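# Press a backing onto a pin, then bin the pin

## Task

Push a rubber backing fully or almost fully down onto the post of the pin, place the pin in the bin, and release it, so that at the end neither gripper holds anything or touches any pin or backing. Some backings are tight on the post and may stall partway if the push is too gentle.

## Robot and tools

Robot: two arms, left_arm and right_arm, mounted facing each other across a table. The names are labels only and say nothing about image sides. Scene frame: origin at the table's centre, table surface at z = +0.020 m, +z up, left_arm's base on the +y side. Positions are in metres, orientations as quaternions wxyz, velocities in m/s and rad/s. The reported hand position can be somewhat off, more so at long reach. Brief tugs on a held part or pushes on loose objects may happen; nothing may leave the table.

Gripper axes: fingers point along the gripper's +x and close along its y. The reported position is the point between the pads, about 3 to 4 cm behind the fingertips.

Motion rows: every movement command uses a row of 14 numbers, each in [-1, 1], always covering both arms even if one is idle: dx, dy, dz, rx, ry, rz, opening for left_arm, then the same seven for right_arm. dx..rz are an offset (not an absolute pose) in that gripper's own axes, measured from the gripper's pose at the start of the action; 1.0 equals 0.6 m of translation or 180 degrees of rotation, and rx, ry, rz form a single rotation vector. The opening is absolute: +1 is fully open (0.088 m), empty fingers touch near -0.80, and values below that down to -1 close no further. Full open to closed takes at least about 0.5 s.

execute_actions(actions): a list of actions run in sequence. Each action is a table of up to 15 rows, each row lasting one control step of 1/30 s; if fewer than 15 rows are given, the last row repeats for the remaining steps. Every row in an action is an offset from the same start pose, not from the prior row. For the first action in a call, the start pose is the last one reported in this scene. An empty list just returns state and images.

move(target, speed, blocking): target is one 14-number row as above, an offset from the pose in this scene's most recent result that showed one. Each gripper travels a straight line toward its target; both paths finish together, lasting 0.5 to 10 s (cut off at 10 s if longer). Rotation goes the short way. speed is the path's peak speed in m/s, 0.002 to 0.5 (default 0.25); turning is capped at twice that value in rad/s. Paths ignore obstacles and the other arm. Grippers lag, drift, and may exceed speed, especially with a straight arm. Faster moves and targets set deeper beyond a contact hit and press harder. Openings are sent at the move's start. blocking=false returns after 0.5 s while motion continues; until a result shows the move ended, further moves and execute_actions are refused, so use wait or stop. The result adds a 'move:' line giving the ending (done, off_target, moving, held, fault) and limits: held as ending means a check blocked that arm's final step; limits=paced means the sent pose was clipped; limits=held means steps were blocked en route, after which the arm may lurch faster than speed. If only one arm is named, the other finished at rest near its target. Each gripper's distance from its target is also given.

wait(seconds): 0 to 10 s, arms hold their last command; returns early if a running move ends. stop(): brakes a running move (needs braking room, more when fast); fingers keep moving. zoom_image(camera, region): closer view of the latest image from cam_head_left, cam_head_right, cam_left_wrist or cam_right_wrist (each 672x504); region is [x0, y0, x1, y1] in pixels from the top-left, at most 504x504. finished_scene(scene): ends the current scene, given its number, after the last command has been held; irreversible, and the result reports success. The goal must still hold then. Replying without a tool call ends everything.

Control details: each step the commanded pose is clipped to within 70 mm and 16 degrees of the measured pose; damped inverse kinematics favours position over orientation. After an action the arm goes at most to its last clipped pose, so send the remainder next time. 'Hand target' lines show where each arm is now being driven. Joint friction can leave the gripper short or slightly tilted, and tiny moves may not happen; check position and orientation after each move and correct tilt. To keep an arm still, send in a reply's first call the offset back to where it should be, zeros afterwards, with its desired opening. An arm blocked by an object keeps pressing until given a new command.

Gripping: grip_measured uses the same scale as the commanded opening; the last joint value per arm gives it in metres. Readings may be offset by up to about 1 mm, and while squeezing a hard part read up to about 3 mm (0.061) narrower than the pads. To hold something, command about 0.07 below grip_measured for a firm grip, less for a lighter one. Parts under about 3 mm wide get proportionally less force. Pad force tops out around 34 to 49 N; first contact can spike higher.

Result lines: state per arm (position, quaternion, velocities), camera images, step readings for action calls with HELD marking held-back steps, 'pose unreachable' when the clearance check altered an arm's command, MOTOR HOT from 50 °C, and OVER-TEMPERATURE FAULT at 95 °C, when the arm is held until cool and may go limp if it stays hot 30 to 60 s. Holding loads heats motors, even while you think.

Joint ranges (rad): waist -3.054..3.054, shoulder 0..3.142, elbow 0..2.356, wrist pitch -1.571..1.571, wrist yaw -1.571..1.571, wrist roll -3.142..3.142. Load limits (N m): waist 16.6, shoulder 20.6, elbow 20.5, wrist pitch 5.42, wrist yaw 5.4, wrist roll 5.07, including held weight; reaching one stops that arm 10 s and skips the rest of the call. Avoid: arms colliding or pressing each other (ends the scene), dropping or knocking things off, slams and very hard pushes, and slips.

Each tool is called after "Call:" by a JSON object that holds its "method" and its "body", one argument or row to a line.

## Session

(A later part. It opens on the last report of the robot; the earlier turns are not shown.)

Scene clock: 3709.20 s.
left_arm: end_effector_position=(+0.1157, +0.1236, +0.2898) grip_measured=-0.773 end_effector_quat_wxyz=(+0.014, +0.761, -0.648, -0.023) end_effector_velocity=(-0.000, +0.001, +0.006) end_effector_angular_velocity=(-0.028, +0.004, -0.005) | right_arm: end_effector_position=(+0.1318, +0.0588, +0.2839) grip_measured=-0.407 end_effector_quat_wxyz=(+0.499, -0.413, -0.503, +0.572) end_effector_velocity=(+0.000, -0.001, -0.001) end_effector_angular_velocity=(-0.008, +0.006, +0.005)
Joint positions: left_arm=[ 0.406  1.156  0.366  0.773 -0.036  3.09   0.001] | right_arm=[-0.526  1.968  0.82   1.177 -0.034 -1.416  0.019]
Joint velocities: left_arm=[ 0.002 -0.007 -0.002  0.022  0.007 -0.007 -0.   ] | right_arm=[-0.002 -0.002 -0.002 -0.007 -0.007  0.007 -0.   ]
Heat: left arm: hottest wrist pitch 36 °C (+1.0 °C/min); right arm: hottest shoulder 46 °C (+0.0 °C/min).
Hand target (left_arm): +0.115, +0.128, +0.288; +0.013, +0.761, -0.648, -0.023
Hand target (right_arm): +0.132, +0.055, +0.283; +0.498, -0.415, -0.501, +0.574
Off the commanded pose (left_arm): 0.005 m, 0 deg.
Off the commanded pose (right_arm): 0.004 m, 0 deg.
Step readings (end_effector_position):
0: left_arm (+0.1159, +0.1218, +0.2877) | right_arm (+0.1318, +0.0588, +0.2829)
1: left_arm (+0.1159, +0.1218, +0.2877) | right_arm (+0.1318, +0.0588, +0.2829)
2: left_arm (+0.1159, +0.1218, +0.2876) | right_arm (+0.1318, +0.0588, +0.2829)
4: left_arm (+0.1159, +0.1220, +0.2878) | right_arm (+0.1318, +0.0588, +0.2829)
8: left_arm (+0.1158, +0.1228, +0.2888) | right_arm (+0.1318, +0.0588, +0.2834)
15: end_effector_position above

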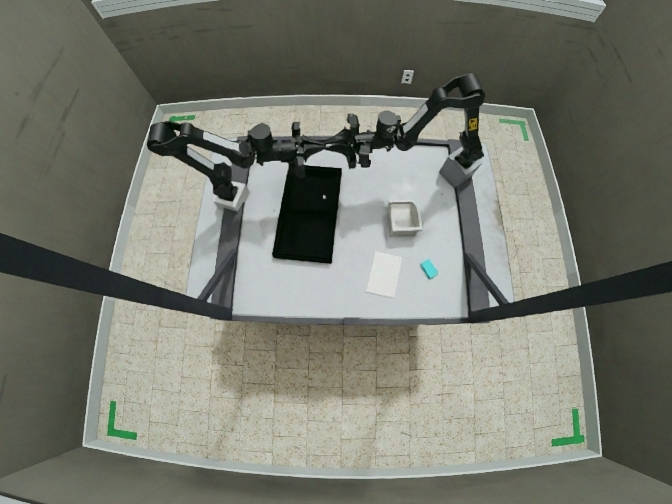

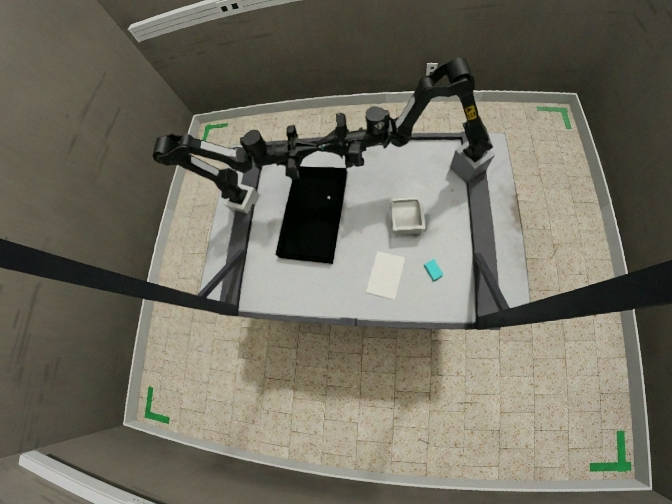

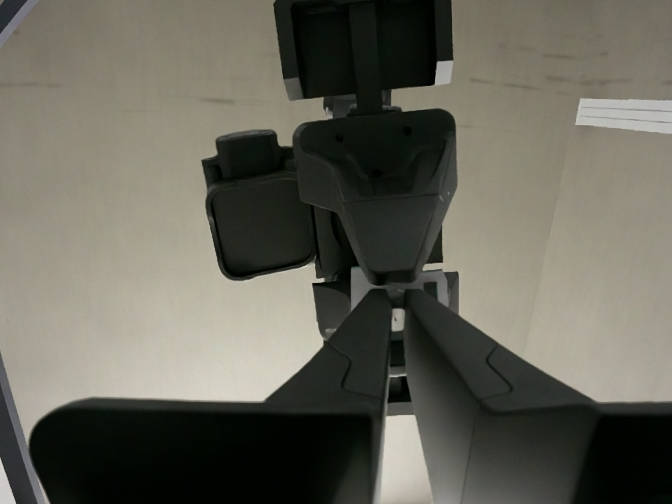

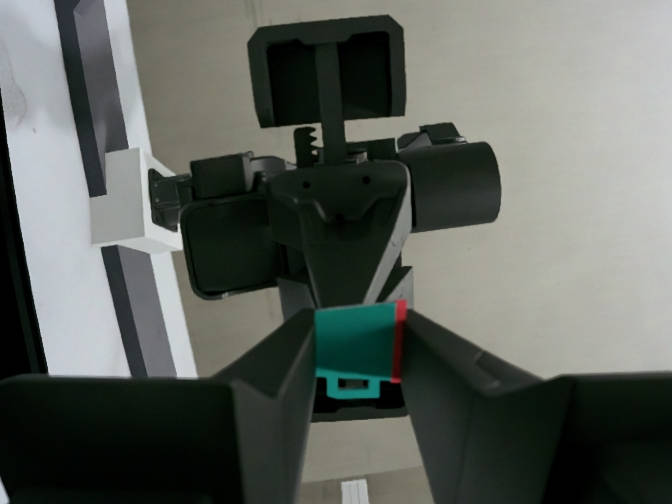

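Call:
{"method": "execute_actions", "body": {
  "actions": [
    [[-0.007,0,0.004,0,-0.0005,0,-0.86, -0.008,0.004,-0.0006,0,0.0003,0.002,-0.5],[-0.0078,0,0.005,0,-0.0008,0,-0.86, -0.009,0.007,-0.001,0,0.0006,0.004,-0.5],[-0.0086,0,0.006,0,-0.0012,0,-0.86, -0.0105,0.010,-0.0015,0,0.0009,0.006,-0.5],[-0.0094,0,0.007,0,-0.0015,0,-0.86, -0.012,0.013,-0.002,0,0.0012,0.0075,-0.5],[-0.0101,0,0.0077,0,-0.0018,0,-0.86, -0.0133,0.0158,-0.0024,0,0.0014,0.009,-0.5]]
  ]
}}

Call:
{"method": "zoom_image", "body": {
  "camera": "cam_left_wrist",
  "region": [310, 230, 480, 400]
}}

Scene clock: 3734.87 s.
left_arm: end_effector_position=(+0.1157, +0.1238, +0.2893) grip_measured=-0.773 end_effector_quat_wxyz=(+0.013, +0.761, -0.648, -0.023) end_effector_velocity=(-0.002, +0.000, +0.001) end_effector_angular_velocity=(-0.008, +0.006, -0.010) | right_arm: end_effector_position=(+0.1319, +0.0580, +0.2826) grip_measured=-0.407 end_effector_quat_wxyz=(+0.498, -0.414, -0.502, +0.573) end_effector_velocity=(+0.000, +0.000, +0.004) end_effector_angular_velocity=(+0.011, +0.009, +0.005)
Joint positions: left_arm=[ 0.406  1.155  0.364  0.773 -0.036  3.09   0.001] | right_arm=[-0.526  1.968  0.816  1.178 -0.034 -1.416  0.019]
Joint velocities: left_arm=[-0.002 -0.002 -0.002  0.007  0.007 -0.007 -0.   ] | right_arm=[-0.002 -0.002  0.002  0.007 -0.007  0.007  0.   ]
Heat: left arm: hottest wrist pitch 35 °C (+0.0 °C/min); right arm: hottest shoulder 48 °C (+2.0 °C/min).
Hand target (left_arm): +0.115, +0.129, +0.285; +0.012, +0.761, -0.648, -0.025
Hand target (right_arm): +0.133, +0.051, +0.274; +0.492, -0.422, -0.495, +0.579
Off the commanded pose (left_arm): 0.007 m, 0 deg.
Off the commanded pose (right_arm): 0.011 m, 1 deg.
Step readings (end_effector_position):
0: left_arm (+0.1157, +0.1236, +0.2897) | right_arm (+0.1318, +0.0588, +0.2839)
1: left_arm (+0.1157, +0.1236, +0.2897) | right_arm (+0.1318, +0.0588, +0.2841)
2: left_arm (+0.1157, +0.1236, +0.2897) | right_arm (+0.1318, +0.0587, +0.2841)
4: left_arm (+0.1157, +0.1237, +0.2897) | right_arm (+0.1318, +0.0584, +0.2835)
8: left_arm (+0.1157, +0.1238, +0.2893) | right_arm (+0.1319, +0.0581, +0.2828)
15: end_effector_position above

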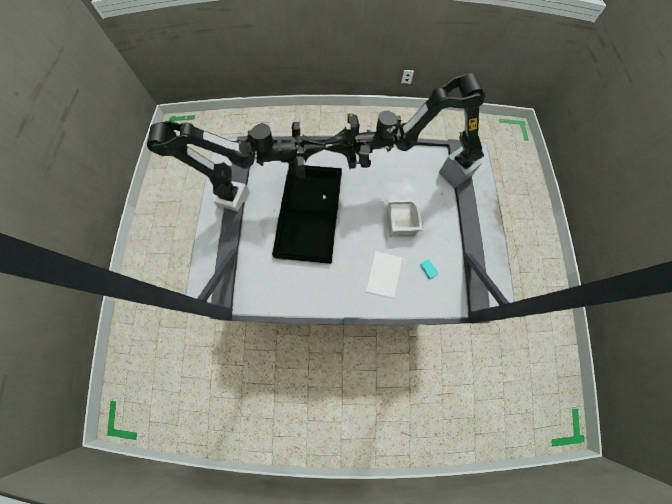

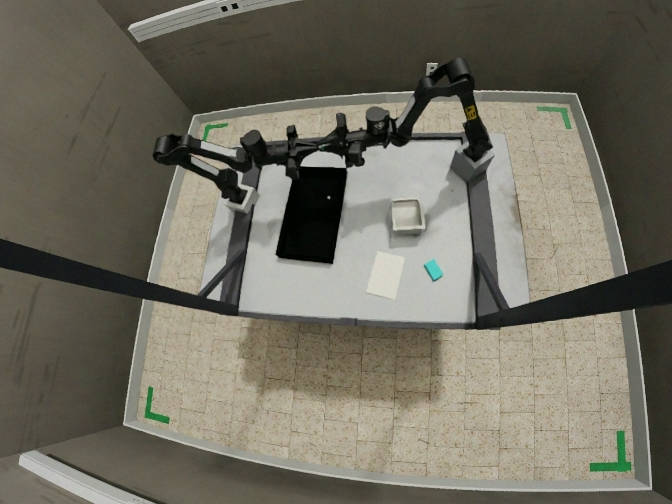

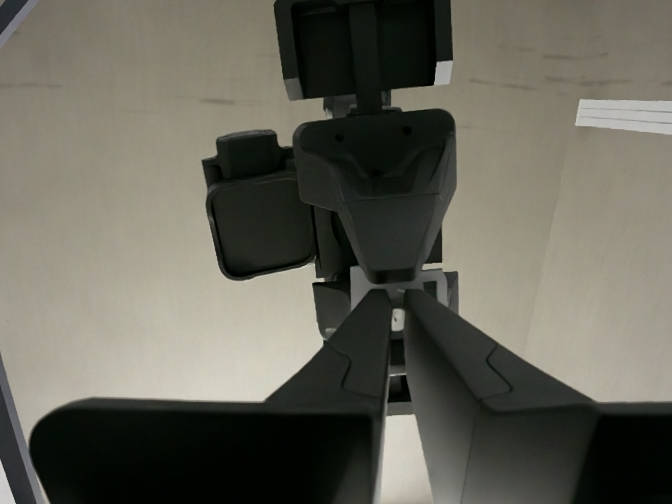

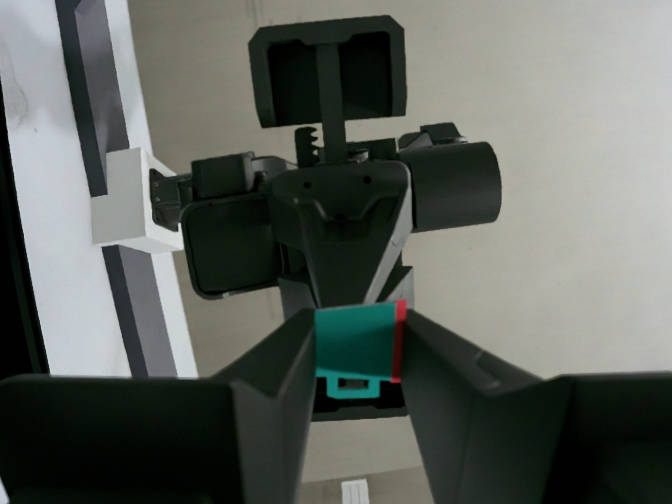

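Region (310, 230, 480, 400) of cam_left_wrist's 672x504 image, scaled by 2.965, with more detail than that image has.

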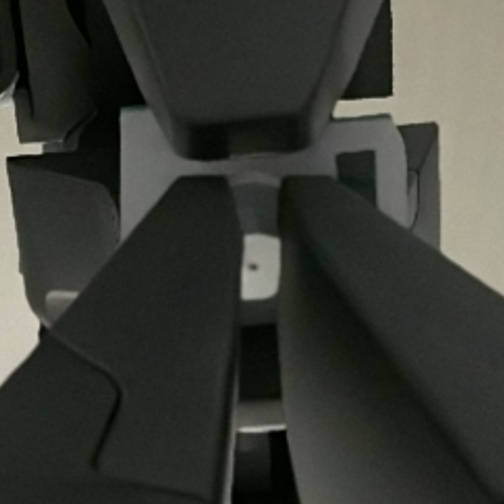

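Call:
{"method": "execute_actions", "body": {
  "actions": [
    [[-0.0101,0,0.0077,0,-0.0018,0,-0.86, -0.0133,0.0158,-0.0024,0,0.0014,0.009,-0.5],[-0.0111,0,0.0085,0,-0.002,0,-0.86, -0.0146,0.0174,-0.0026,0,0.0015,0.0099,-0.5],[-0.0121,0,0.0092,0,-0.0022,0,-0.86, -0.016,0.019,-0.0029,0,0.0017,0.0108,-0.5],[-0.0131,0,0.010,0,-0.0023,0,-0.86, -0.0173,0.0205,-0.0031,0,0.0018,0.0117,-0.5],[-0.0141,0,0.0108,0,-0.0025,0,-0.86, -0.0186,0.0221,-0.0034,0,0.002,0.0126,-0.5],[-0.0152,0,0.0116,0,-0.0027,0,-0.86, -0.02,0.0237,-0.0036,0,0.0021,0.0135,-0.5],[-0.0162,0,0.0123,0,-0.0029,0,-0.86, -0.0213,0.0253,-0.0038,0,0.0022,0.0144,-0.5],[-0.0177,0,0.0135,0,-0.0032,0,-0.86, -0.0233,0.0277,-0.0042,0,0.0025,0.0158,-0.5]]
  ]
}}

Call:
{"method": "zoom_image", "body": {
  "camera": "cam_left_wrist",
  "region": [310, 230, 480, 400]
}}

Scene clock: 3745.07 s.
left_arm: end_effector_position=(+0.1147, +0.1319, +0.2846) grip_measured=-0.773 end_effector_quat_wxyz=(+0.012, +0.761, -0.648, -0.025) end_effector_velocity=(-0.002, +0.002, -0.001) end_effector_angular_velocity=(+0.001, +0.008, -0.010) | right_arm: end_effector_position=(+0.1333, +0.0468, +0.2650) grip_measured=-0.407 end_effector_quat_wxyz=(+0.487, -0.428, -0.489, +0.584) end_effector_velocity=(+0.002, -0.000, +0.001) end_effector_angular_velocity=(+0.001, -0.022, -0.009)
Joint positions: left_arm=[ 0.406  1.121  0.33   0.768 -0.036  3.09   0.001] | right_arm=[-0.526  1.964  0.761  1.179 -0.034 -1.416  0.019]
Joint velocities: left_arm=[-0.002 -0.012 -0.007 -0.007  0.007 -0.007 -0.   ] | right_arm=[-0.002 -0.007 -0.002 -0.007  0.007 -0.022  0.   ]
Heat: left arm: hottest wrist pitch 36 °C (+1.0 °C/min); right arm: hottest shoulder 49 °C (+3.0 °C/min).
Hand target (left_arm): +0.114, +0.134, +0.282; +0.010, +0.761, -0.648, -0.027
Hand target (right_arm): +0.134, +0.045, +0.265; +0.486, -0.429, -0.489, +0.584
Off the commanded pose (left_arm): 0.004 m, 0 deg.
Off the commanded pose (right_arm): 0.002 m, 0 deg.
Step readings (end_effector_position):
0: left_arm (+0.1157, +0.1238, +0.2893) | right_arm (+0.1319, +0.0580, +0.2826)
1: left_arm (+0.1157, +0.1238, +0.2893) | right_arm (+0.1319, +0.0579, +0.2825)
2: left_arm (+0.1157, +0.1240, +0.2891) | right_arm (+0.1319, +0.0576, +0.2820)
4: left_arm (+0.1153, +0.1266, +0.2878) | right_arm (+0.1324, +0.0540, +0.2777)
8: left_arm (+0.1149, +0.1301, +0.2855) | right_arm (+0.1331, +0.0487, +0.2683)
15: end_effector_position above

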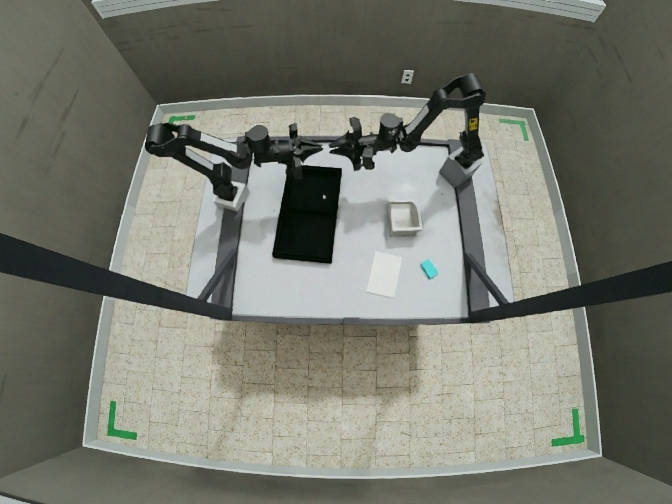

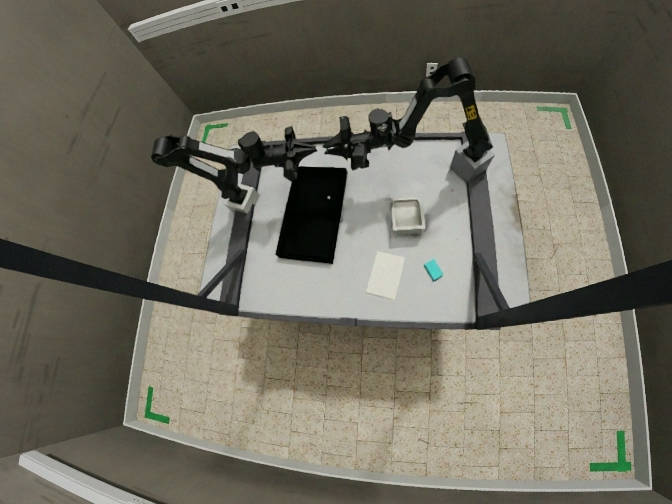

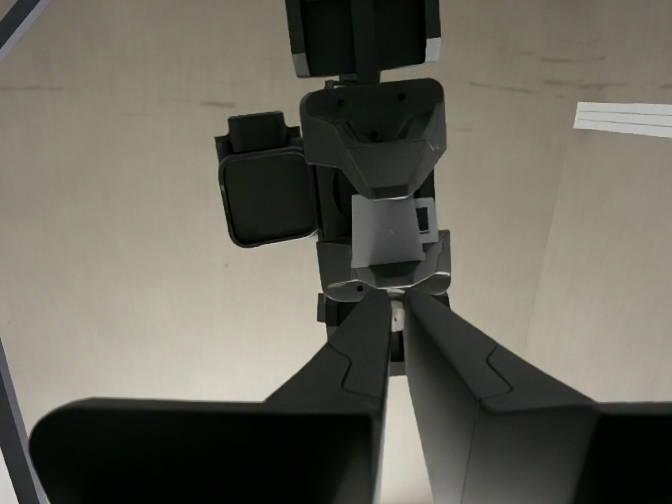

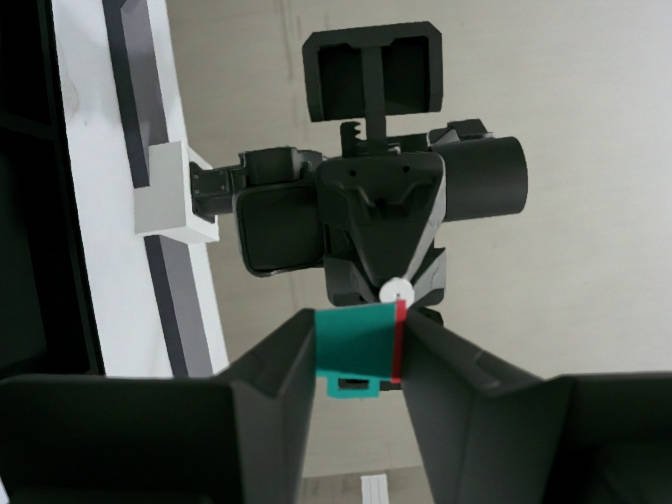

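Region (310, 230, 480, 400) of cam_left_wrist's 672x504 image, scaled by 2.965, with more detail than that image has.

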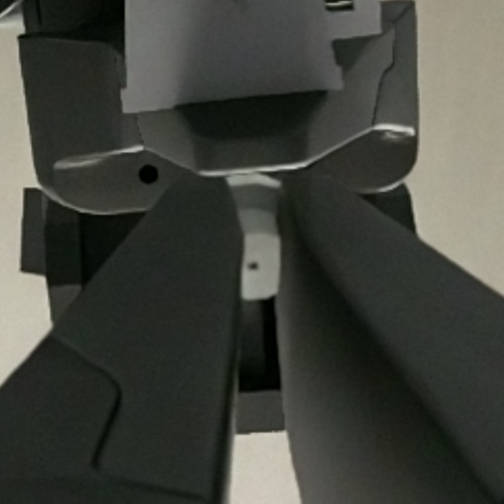

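Call:
{"method": "zoom_image", "body": {
  "camera": "cam_left_wrist",
  "region": [330, 170, 470, 310]
}}

Call:
{"method": "zoom_image", "body": {
  "camera": "cam_right_wrist",
  "region": [300, 240, 460, 400]
}}

Region (330, 170, 470, 310) of cam_left_wrist's 672x504 image, scaled by 3.600, with more detail than that image has.

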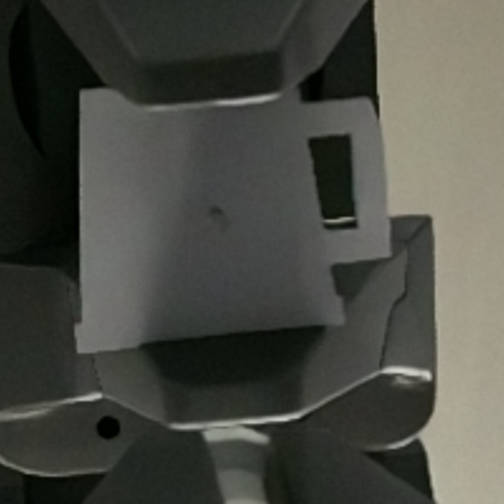

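Region (300, 240, 460, 400) of cam_right_wrist's 672x504 image, scaled by 3.150, with more detail than that image has.

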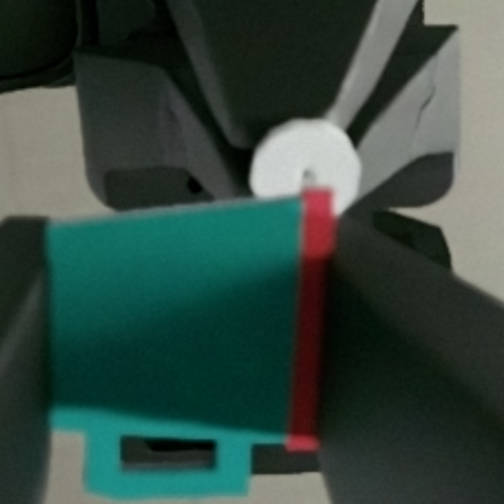

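Call:
{"method": "move", "body": {
  "target": [0,0,0,0,0,0,-0.86, 0.013,0.006,0.040,0.0073,0.302,-0.0474,-0.5],
  "speed": 0.25
}}

Scene clock: 3840.67 s.
left_arm: end_effector_position=(+0.1147, +0.1321, +0.2844) grip_measured=-0.773 end_effector_quat_wxyz=(+0.012, +0.761, -0.648, -0.025) end_effector_velocity=(+0.002, +0.001, +0.001) end_effector_angular_velocity=(-0.008, +0.006, +0.020) | right_arm: end_effector_position=(+0.1099, +0.0505, +0.2708) grip_measured=-0.407 end_effector_quat_wxyz=(+0.704, -0.602, -0.240, +0.292) end_effector_velocity=(+0.003, +0.002, -0.002) end_effector_angular_velocity=(-0.023, -0.009, -0.000)
Joint positions: left_arm=[ 0.406  1.12   0.33   0.768 -0.036  3.09   0.001] | right_arm=[-0.171  2.192  1.201  0.944  1.278 -1.364  0.019]
Joint velocities: left_arm=[-0.002 -0.002 -0.002  0.007 -0.022 -0.007  0.   ] | right_arm=[-0.007 -0.002  0.002 -0.037 -0.007  0.007 -0.   ]
Heat: left arm: hottest wrist pitch 36 °C (+0.0 °C/min); right arm: hottest shoulder 49 °C (+0.0 °C/min).
Hand target (left_arm): +0.115, +0.132, +0.284; +0.012, +0.761, -0.648, -0.025
Hand target (right_arm): +0.109, +0.052, +0.266; +0.702, -0.605, -0.239, +0.291
Off the commanded pose (left_arm): 0.000 m, 0 deg.
Off the commanded pose (right_arm): 0.006 m, 1 deg.
move: done

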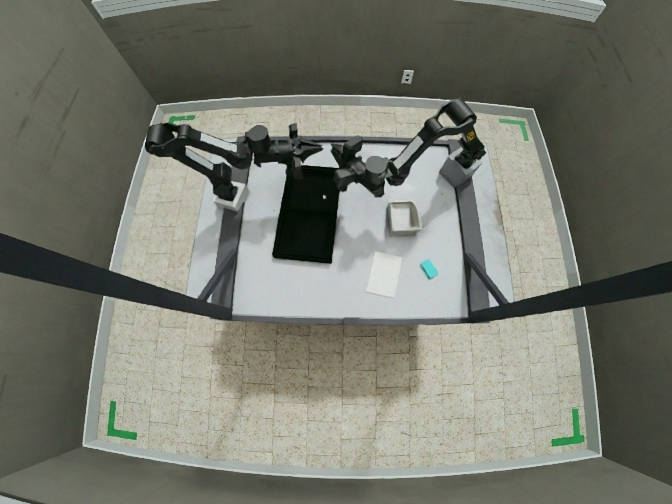

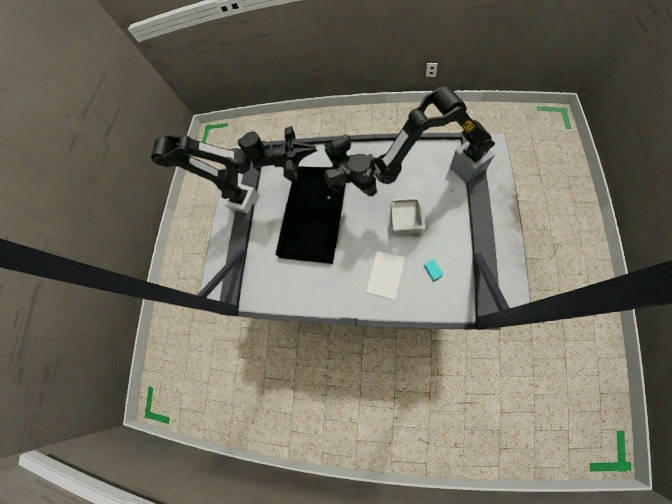

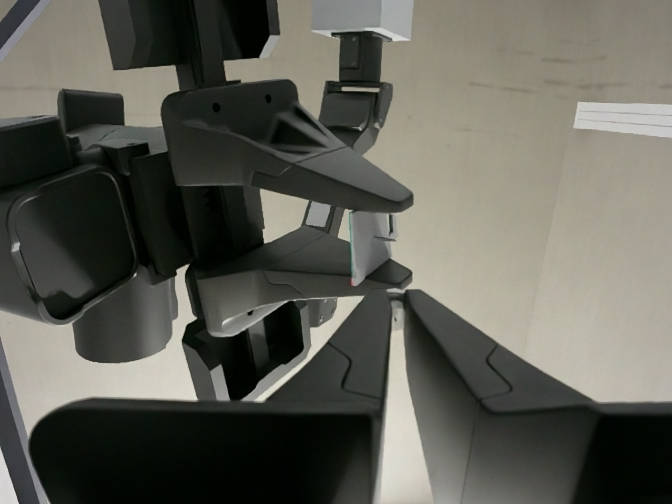

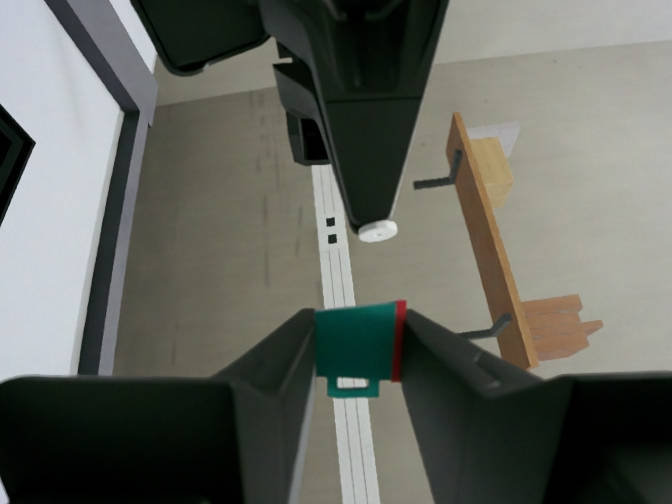

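Call:
{"method": "zoom_image", "body": {
  "camera": "cam_left_wrist",
  "region": [320, 180, 440, 300]
}}

Call:
{"method": "zoom_image", "body": {
  "camera": "cam_right_wrist",
  "region": [320, 170, 430, 280]
}}

Region (320, 180, 440, 300) of cam_left_wrist's 672x504 image, scaled by 4.200, with more detail than that image has.

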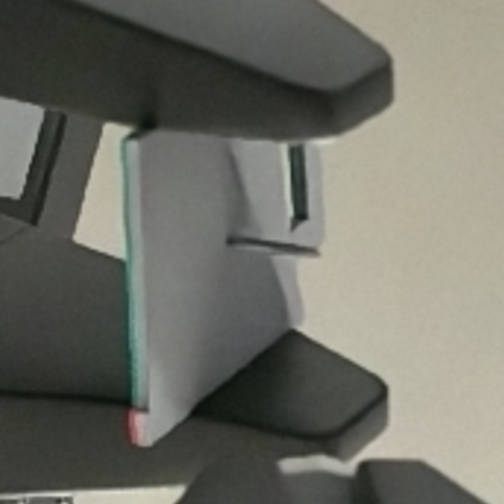

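Region (320, 170, 430, 280) of cam_right_wrist's 672x504 image, scaled by 4.582, with more detail than that image has.

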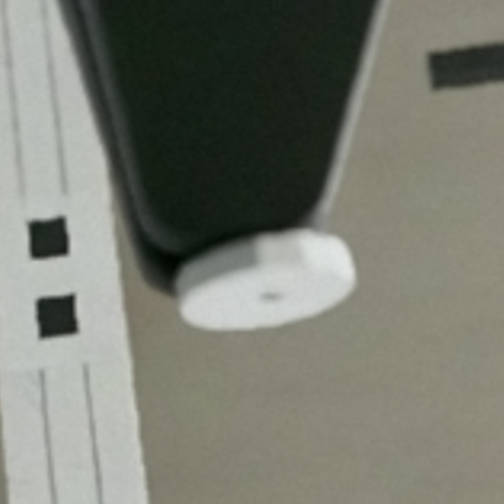

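Call:
{"method": "zoom_image", "body": {
  "camera": "cam_right_wrist",
  "region": [340, 195, 410, 255]
}}

Call:
{"method": "zoom_image", "body": {
  "camera": "cam_right_wrist",
  "region": [270, 40, 480, 250]
}}

Region (340, 195, 410, 255) of cam_right_wrist's 672x504 image, scaled by 7.200, with more detail than that image has; it fills the top 432 rows of this view, and the rest is white.

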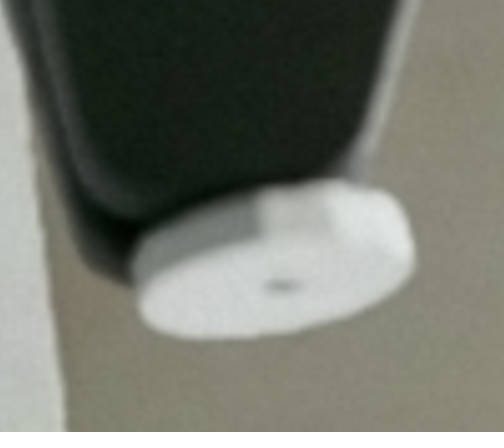

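Region (270, 40, 480, 250) of cam_right_wrist's 672x504 image, scaled by 2.400, with more detail than that image has.

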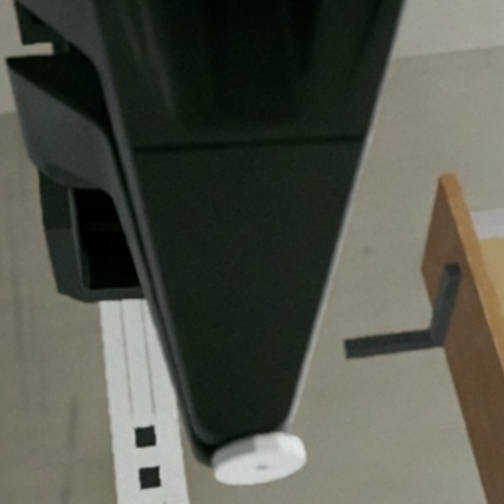

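Call:
{"method": "move", "body": {
  "target": [0,0,0,0,0,0,-0.86, 0.026,-0.0167,-0.0246,-0.0006,-0.3025,0.0375,-0.5],
  "speed": 0.25
}}

Scene clock: 3963.07 s.
left_arm: end_effector_position=(+0.1147, +0.1321, +0.2844) grip_measured=-0.773 end_effector_quat_wxyz=(+0.012, +0.761, -0.648, -0.025) end_effector_velocity=(+0.002, +0.001, -0.002) end_effector_angular_velocity=(+0.006, +0.008, +0.020) | right_arm: end_effector_position=(+0.1309, +0.0510, +0.2755) grip_measured=-0.407 end_effector_quat_wxyz=(+0.499, -0.415, -0.497, +0.576) end_effector_velocity=(+0.000, +0.000, +0.000) end_effector_angular_velocity=(-0.004, +0.007, +0.015)
Joint positions: left_arm=[ 0.406  1.12   0.33   0.768 -0.036  3.09   0.001] | right_arm=[-0.519  1.97   0.781  1.207 -0.026 -1.409  0.019]
Joint velocities: left_arm=[-0.002 -0.002 -0.002 -0.007 -0.022 -0.007 -0.   ] | right_arm=[-0.007 -0.002  0.002 -0.007 -0.022  0.007 -0.   ]
Heat: left arm: hottest wrist pitch 37 °C (+0.0 °C/min); right arm: hottest shoulder 48 °C (+0.0 °C/min).
Hand target (left_arm): +0.115, +0.132, +0.284; +0.012, +0.761, -0.648, -0.025
Hand target (right_arm): +0.132, +0.049, +0.277; +0.499, -0.414, -0.499, +0.576
Off the commanded pose (left_arm): 0.000 m, 0 deg.
Off the commanded pose (right_arm): 0.003 m, 0 deg.
move: done

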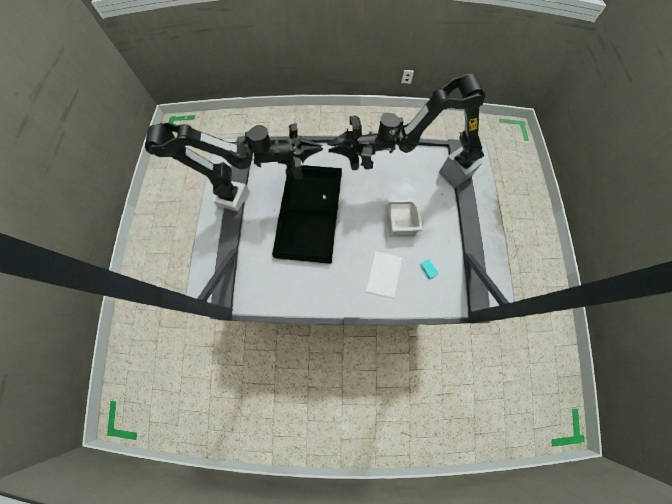

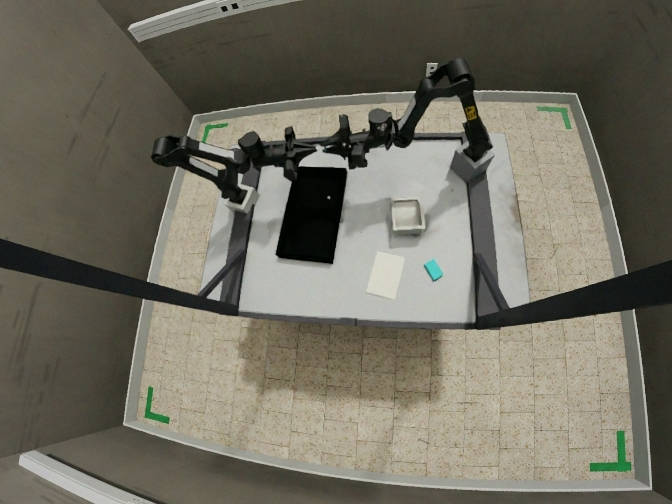

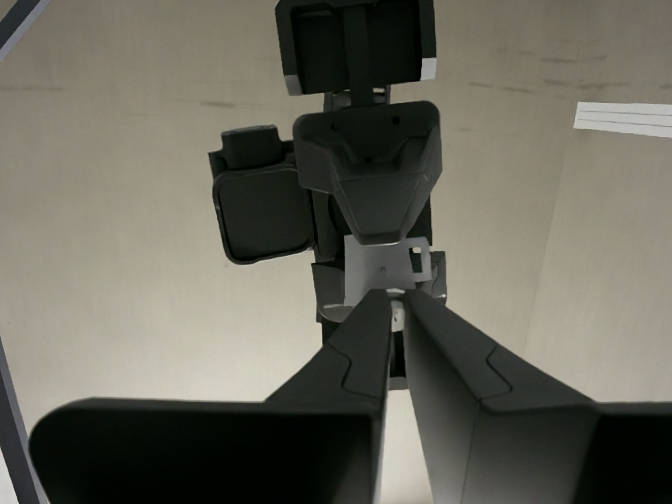

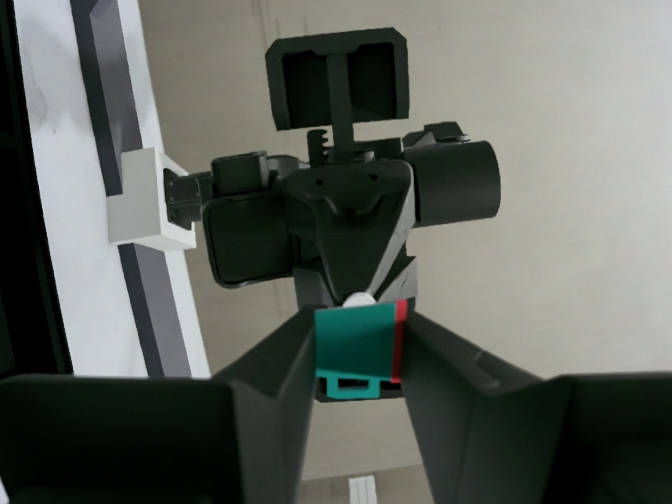

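Call:
{"method": "zoom_image", "body": {
  "camera": "cam_left_wrist",
  "region": [330, 215, 460, 345]
}}

Call:
{"method": "zoom_image", "body": {
  "camera": "cam_right_wrist",
  "region": [295, 230, 425, 360]
}}

Region (330, 215, 460, 345) of cam_left_wrist's 672x504 image, scaled by 3.877, with more detail than that image has.

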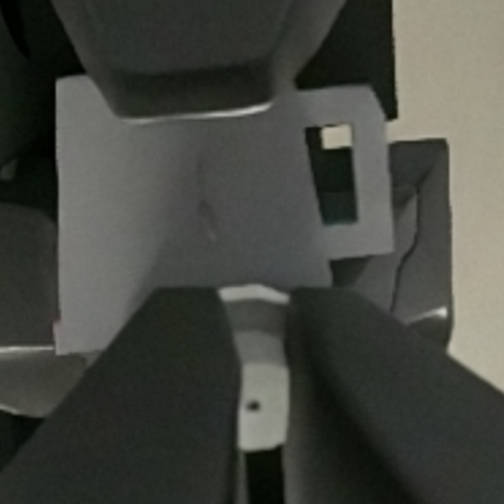

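Region (295, 230, 425, 360) of cam_right_wrist's 672x504 image, scaled by 3.877, with more detail than that image has.

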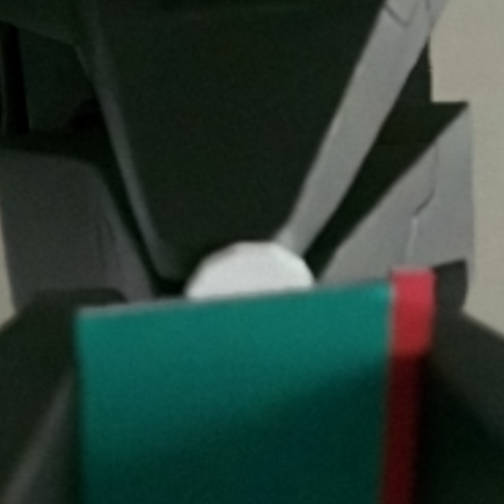

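Call:
{"method": "move", "body": {
  "target": [0,0,0,0,0,0,-0.86, 0.015,0.0023,0,0,0,0,-0.5],
  "speed": 0.01
}}

Call:
{"method": "zoom_image", "body": {
  "camera": "cam_left_wrist",
  "region": [330, 215, 460, 345]
}}

Call:
{"method": "zoom_image", "body": {
  "camera": "cam_right_wrist",
  "region": [295, 230, 425, 360]
}}

Scene clock: 4014.30 s.
left_arm: end_effector_position=(+0.1147, +0.1321, +0.2844) grip_measured=-0.773 end_effector_quat_wxyz=(+0.012, +0.761, -0.648, -0.025) end_effector_velocity=(+0.000, +0.001, -0.004) end_effector_angular_velocity=(+0.013, -0.006, +0.005) | right_arm: end_effector_position=(+0.1300, +0.0579, +0.2784) grip_measured=-0.407 end_effector_quat_wxyz=(+0.501, -0.412, -0.500, +0.574) end_effector_velocity=(+0.002, +0.001, +0.000) end_effector_angular_velocity=(-0.001, -0.007, -0.010)
Joint positions: left_arm=[ 0.406  1.12   0.33   0.768 -0.036  3.09   0.001] | right_arm=[-0.52   1.985  0.813  1.199 -0.026 -1.409  0.019]
Joint velocities: left_arm=[-0.002 -0.002 -0.007 -0.007 -0.007  0.007 -0.   ] | right_arm=[-0.002 -0.002  0.002 -0.007  0.007 -0.007 -0.   ]
Heat: left arm: hottest wrist pitch 38 °C (+1.0 °C/min); right arm: hottest shoulder 49 °C (+2.0 °C/min). Fold the right arm in close to its base before you think long.
Hand target (left_arm): +0.115, +0.132, +0.284; +0.012, +0.761, -0.648, -0.025
Hand target (right_arm): +0.129, +0.060, +0.274; +0.499, -0.415, -0.497, +0.576
Off the commanded pose (left_arm): 0.000 m, 0 deg.
Off the commanded pose (right_arm): 0.005 m, 1 deg.
MOTOR HOT: a motor of the right arm reached 50 °C. Now the hottest motor of the right arm, joint 2 (shoulder), reports 49 °C. The temperature limit of the motors' drives, at which the controller stops that arm, is 95 °C. To cool a motor, set the load down, stop pushing, or move to a pose that needs little force.
move: done

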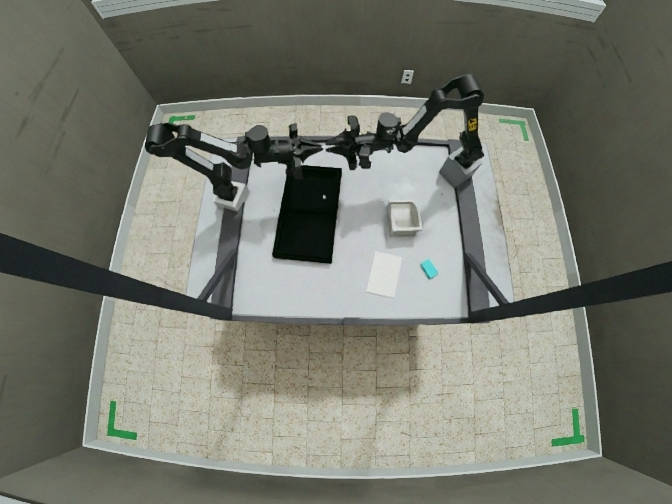

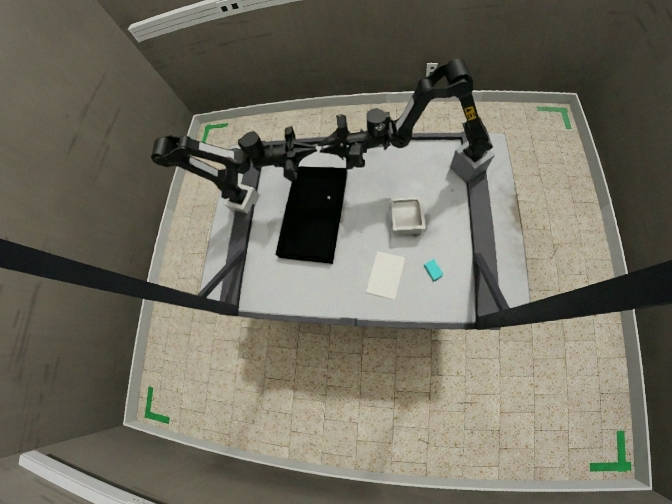

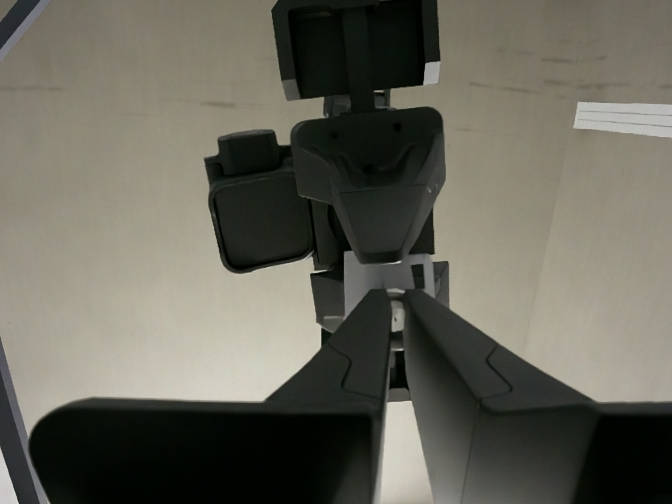

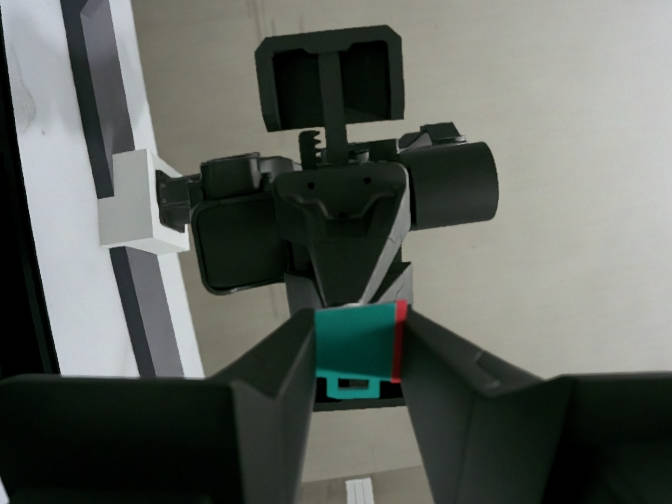

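Region (330, 215, 460, 345) of cam_left_wrist's 672x504 image, scaled by 3.877, with more detail than that image has.

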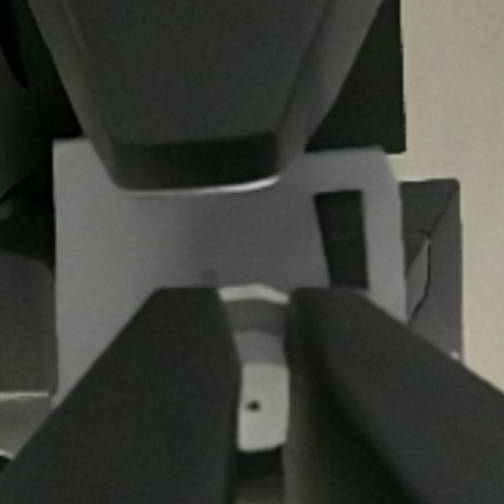

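Region (295, 230, 425, 360) of cam_right_wrist's 672x504 image, scaled by 3.877, with more detail than that image has.

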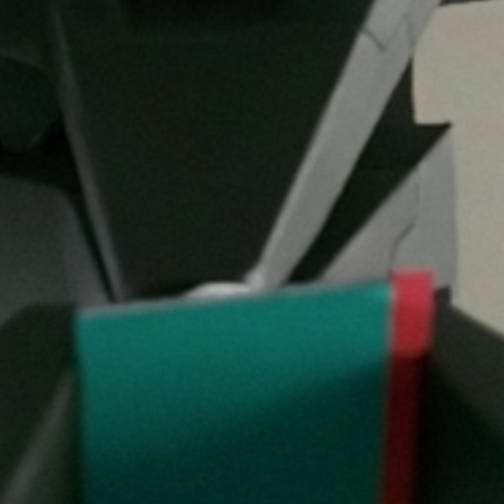

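Call:
{"method": "execute_actions", "body": {
  "actions": [
    [[0,0.0003,-0.001,0,0.0009,0.0004,-0.86, 0.0033,0.0069,-0.0004,0,0.0005,0.0028,-0.5],[0,0.0006,-0.002,0,0.0018,0.0008,-0.86, 0.0033,0.0069,-0.0004,0,0.0005,0.0028,-0.5],[0,0.0009,-0.003,0,0.0027,0.0012,-0.86, 0.0033,0.0069,-0.0004,0,0.0005,0.0028,-0.5],[0,0.00125,-0.0041,0,0.0037,0.0016,-0.86, 0.0033,0.0069,-0.0004,0,0.0005,0.0028,-0.5]]
  ]
}}

Call:
{"method": "zoom_image", "body": {
  "camera": "cam_left_wrist",
  "region": [330, 215, 460, 345]
}}

Call:
{"method": "zoom_image", "body": {
  "camera": "cam_right_wrist",
  "region": [295, 230, 425, 360]
}}

Scene clock: 4056.17 s.
left_arm: end_effector_position=(+0.1145, +0.1321, +0.2864) grip_measured=-0.773 end_effector_quat_wxyz=(+0.015, +0.761, -0.648, -0.022) end_effector_velocity=(+0.000, +0.001, -0.000) end_effector_angular_velocity=(+0.001, +0.007, +0.005) | right_arm: end_effector_position=(+0.1300, +0.0580, +0.2783) grip_measured=-0.407 end_effector_quat_wxyz=(+0.501, -0.412, -0.500, +0.574) end_effector_velocity=(+0.000, -0.001, -0.001) end_effector_angular_velocity=(-0.008, +0.006, +0.005)
Joint positions: left_arm=[ 0.406  1.12   0.33   0.777 -0.035  3.09   0.001] | right_arm=[-0.52   1.985  0.813  1.199 -0.026 -1.409  0.019]
Joint velocities: left_arm=[-0.002 -0.007 -0.002 -0.007 -0.007 -0.007  0.   ] | right_arm=[-0.002 -0.002 -0.002 -0.007 -0.007  0.007 -0.   ]
Heat: left arm: hottest wrist pitch 38 °C (+0.0 °C/min); right arm: hottest shoulder 45 °C (-4.1 °C/min).
Hand target (left_arm): +0.114, +0.132, +0.287; +0.016, +0.760, -0.650, -0.021
Hand target (right_arm): +0.129, +0.060, +0.274; +0.498, -0.415, -0.498, +0.576
Off the commanded pose (left_arm): 0.001 m, 0 deg.
Off the commanded pose (right_arm): 0.004 m, 0 deg.
MOTOR HOT: cleared. Now the hottest motor of the right arm, joint 2 (shoulder), reports 45 °C.
Step readings (end_effector_position):
0: left_arm (+0.1147, +0.1321, +0.2844) | right_arm (+0.1300, +0.0580, +0.2783)
1: left_arm (+0.1147, +0.1321, +0.2844) | right_arm (+0.1300, +0.0580, +0.2783)
2: left_arm (+0.1147, +0.1321, +0.2844) | right_arm (+0.1300, +0.0580, +0.2783)
4: left_arm (+0.1147, +0.1321, +0.2849) | right_arm (+0.1300, +0.0580, +0.2783)
8: left_arm (+0.1146, +0.1321, +0.2862) | right_arm (+0.1300, +0.0580, +0.2783)
15: end_effector_position above

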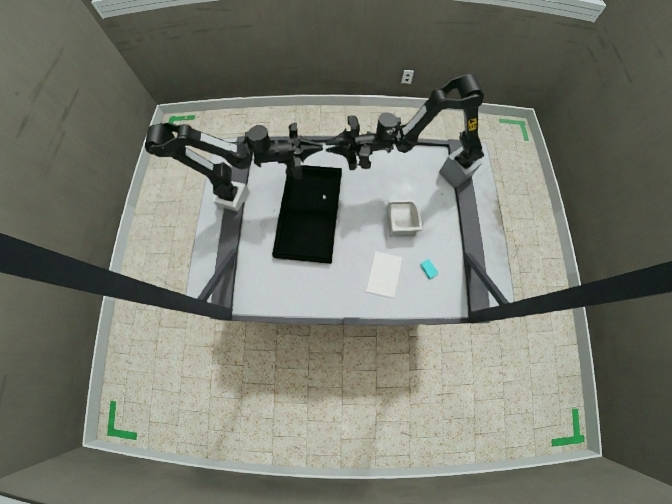

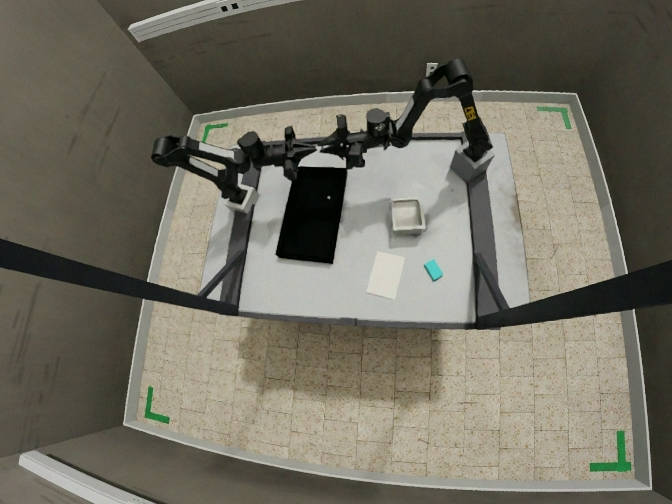

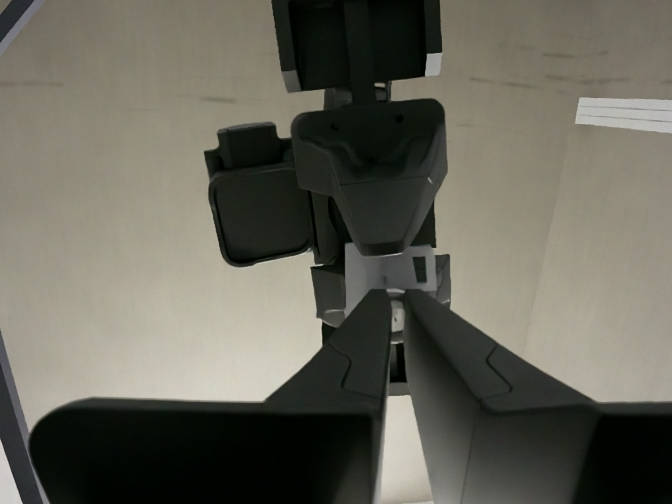

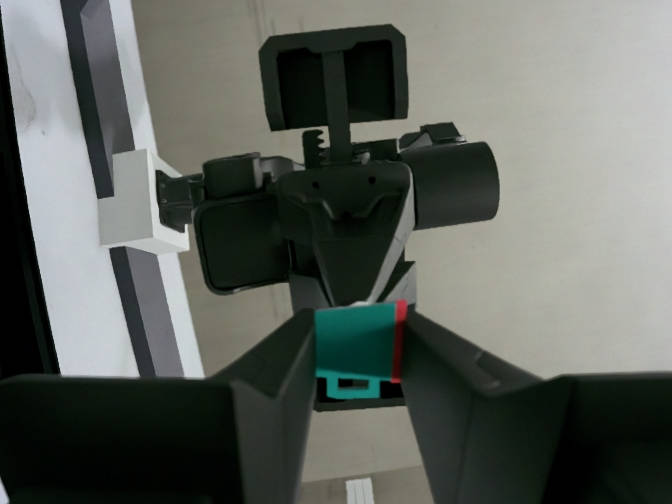

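Region (330, 215, 460, 345) of cam_left_wrist's 672x504 image, scaled by 3.877, with more detail than that image has.

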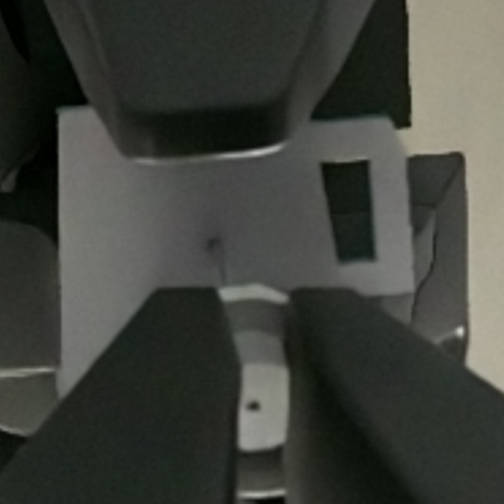

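Region (295, 230, 425, 360) of cam_right_wrist's 672x504 image, scaled by 3.877, with more detail than that image has.

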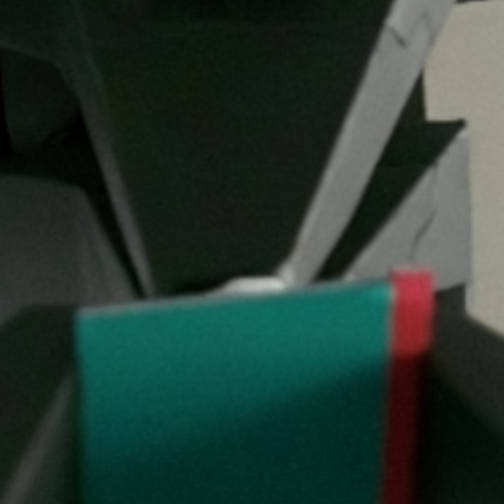

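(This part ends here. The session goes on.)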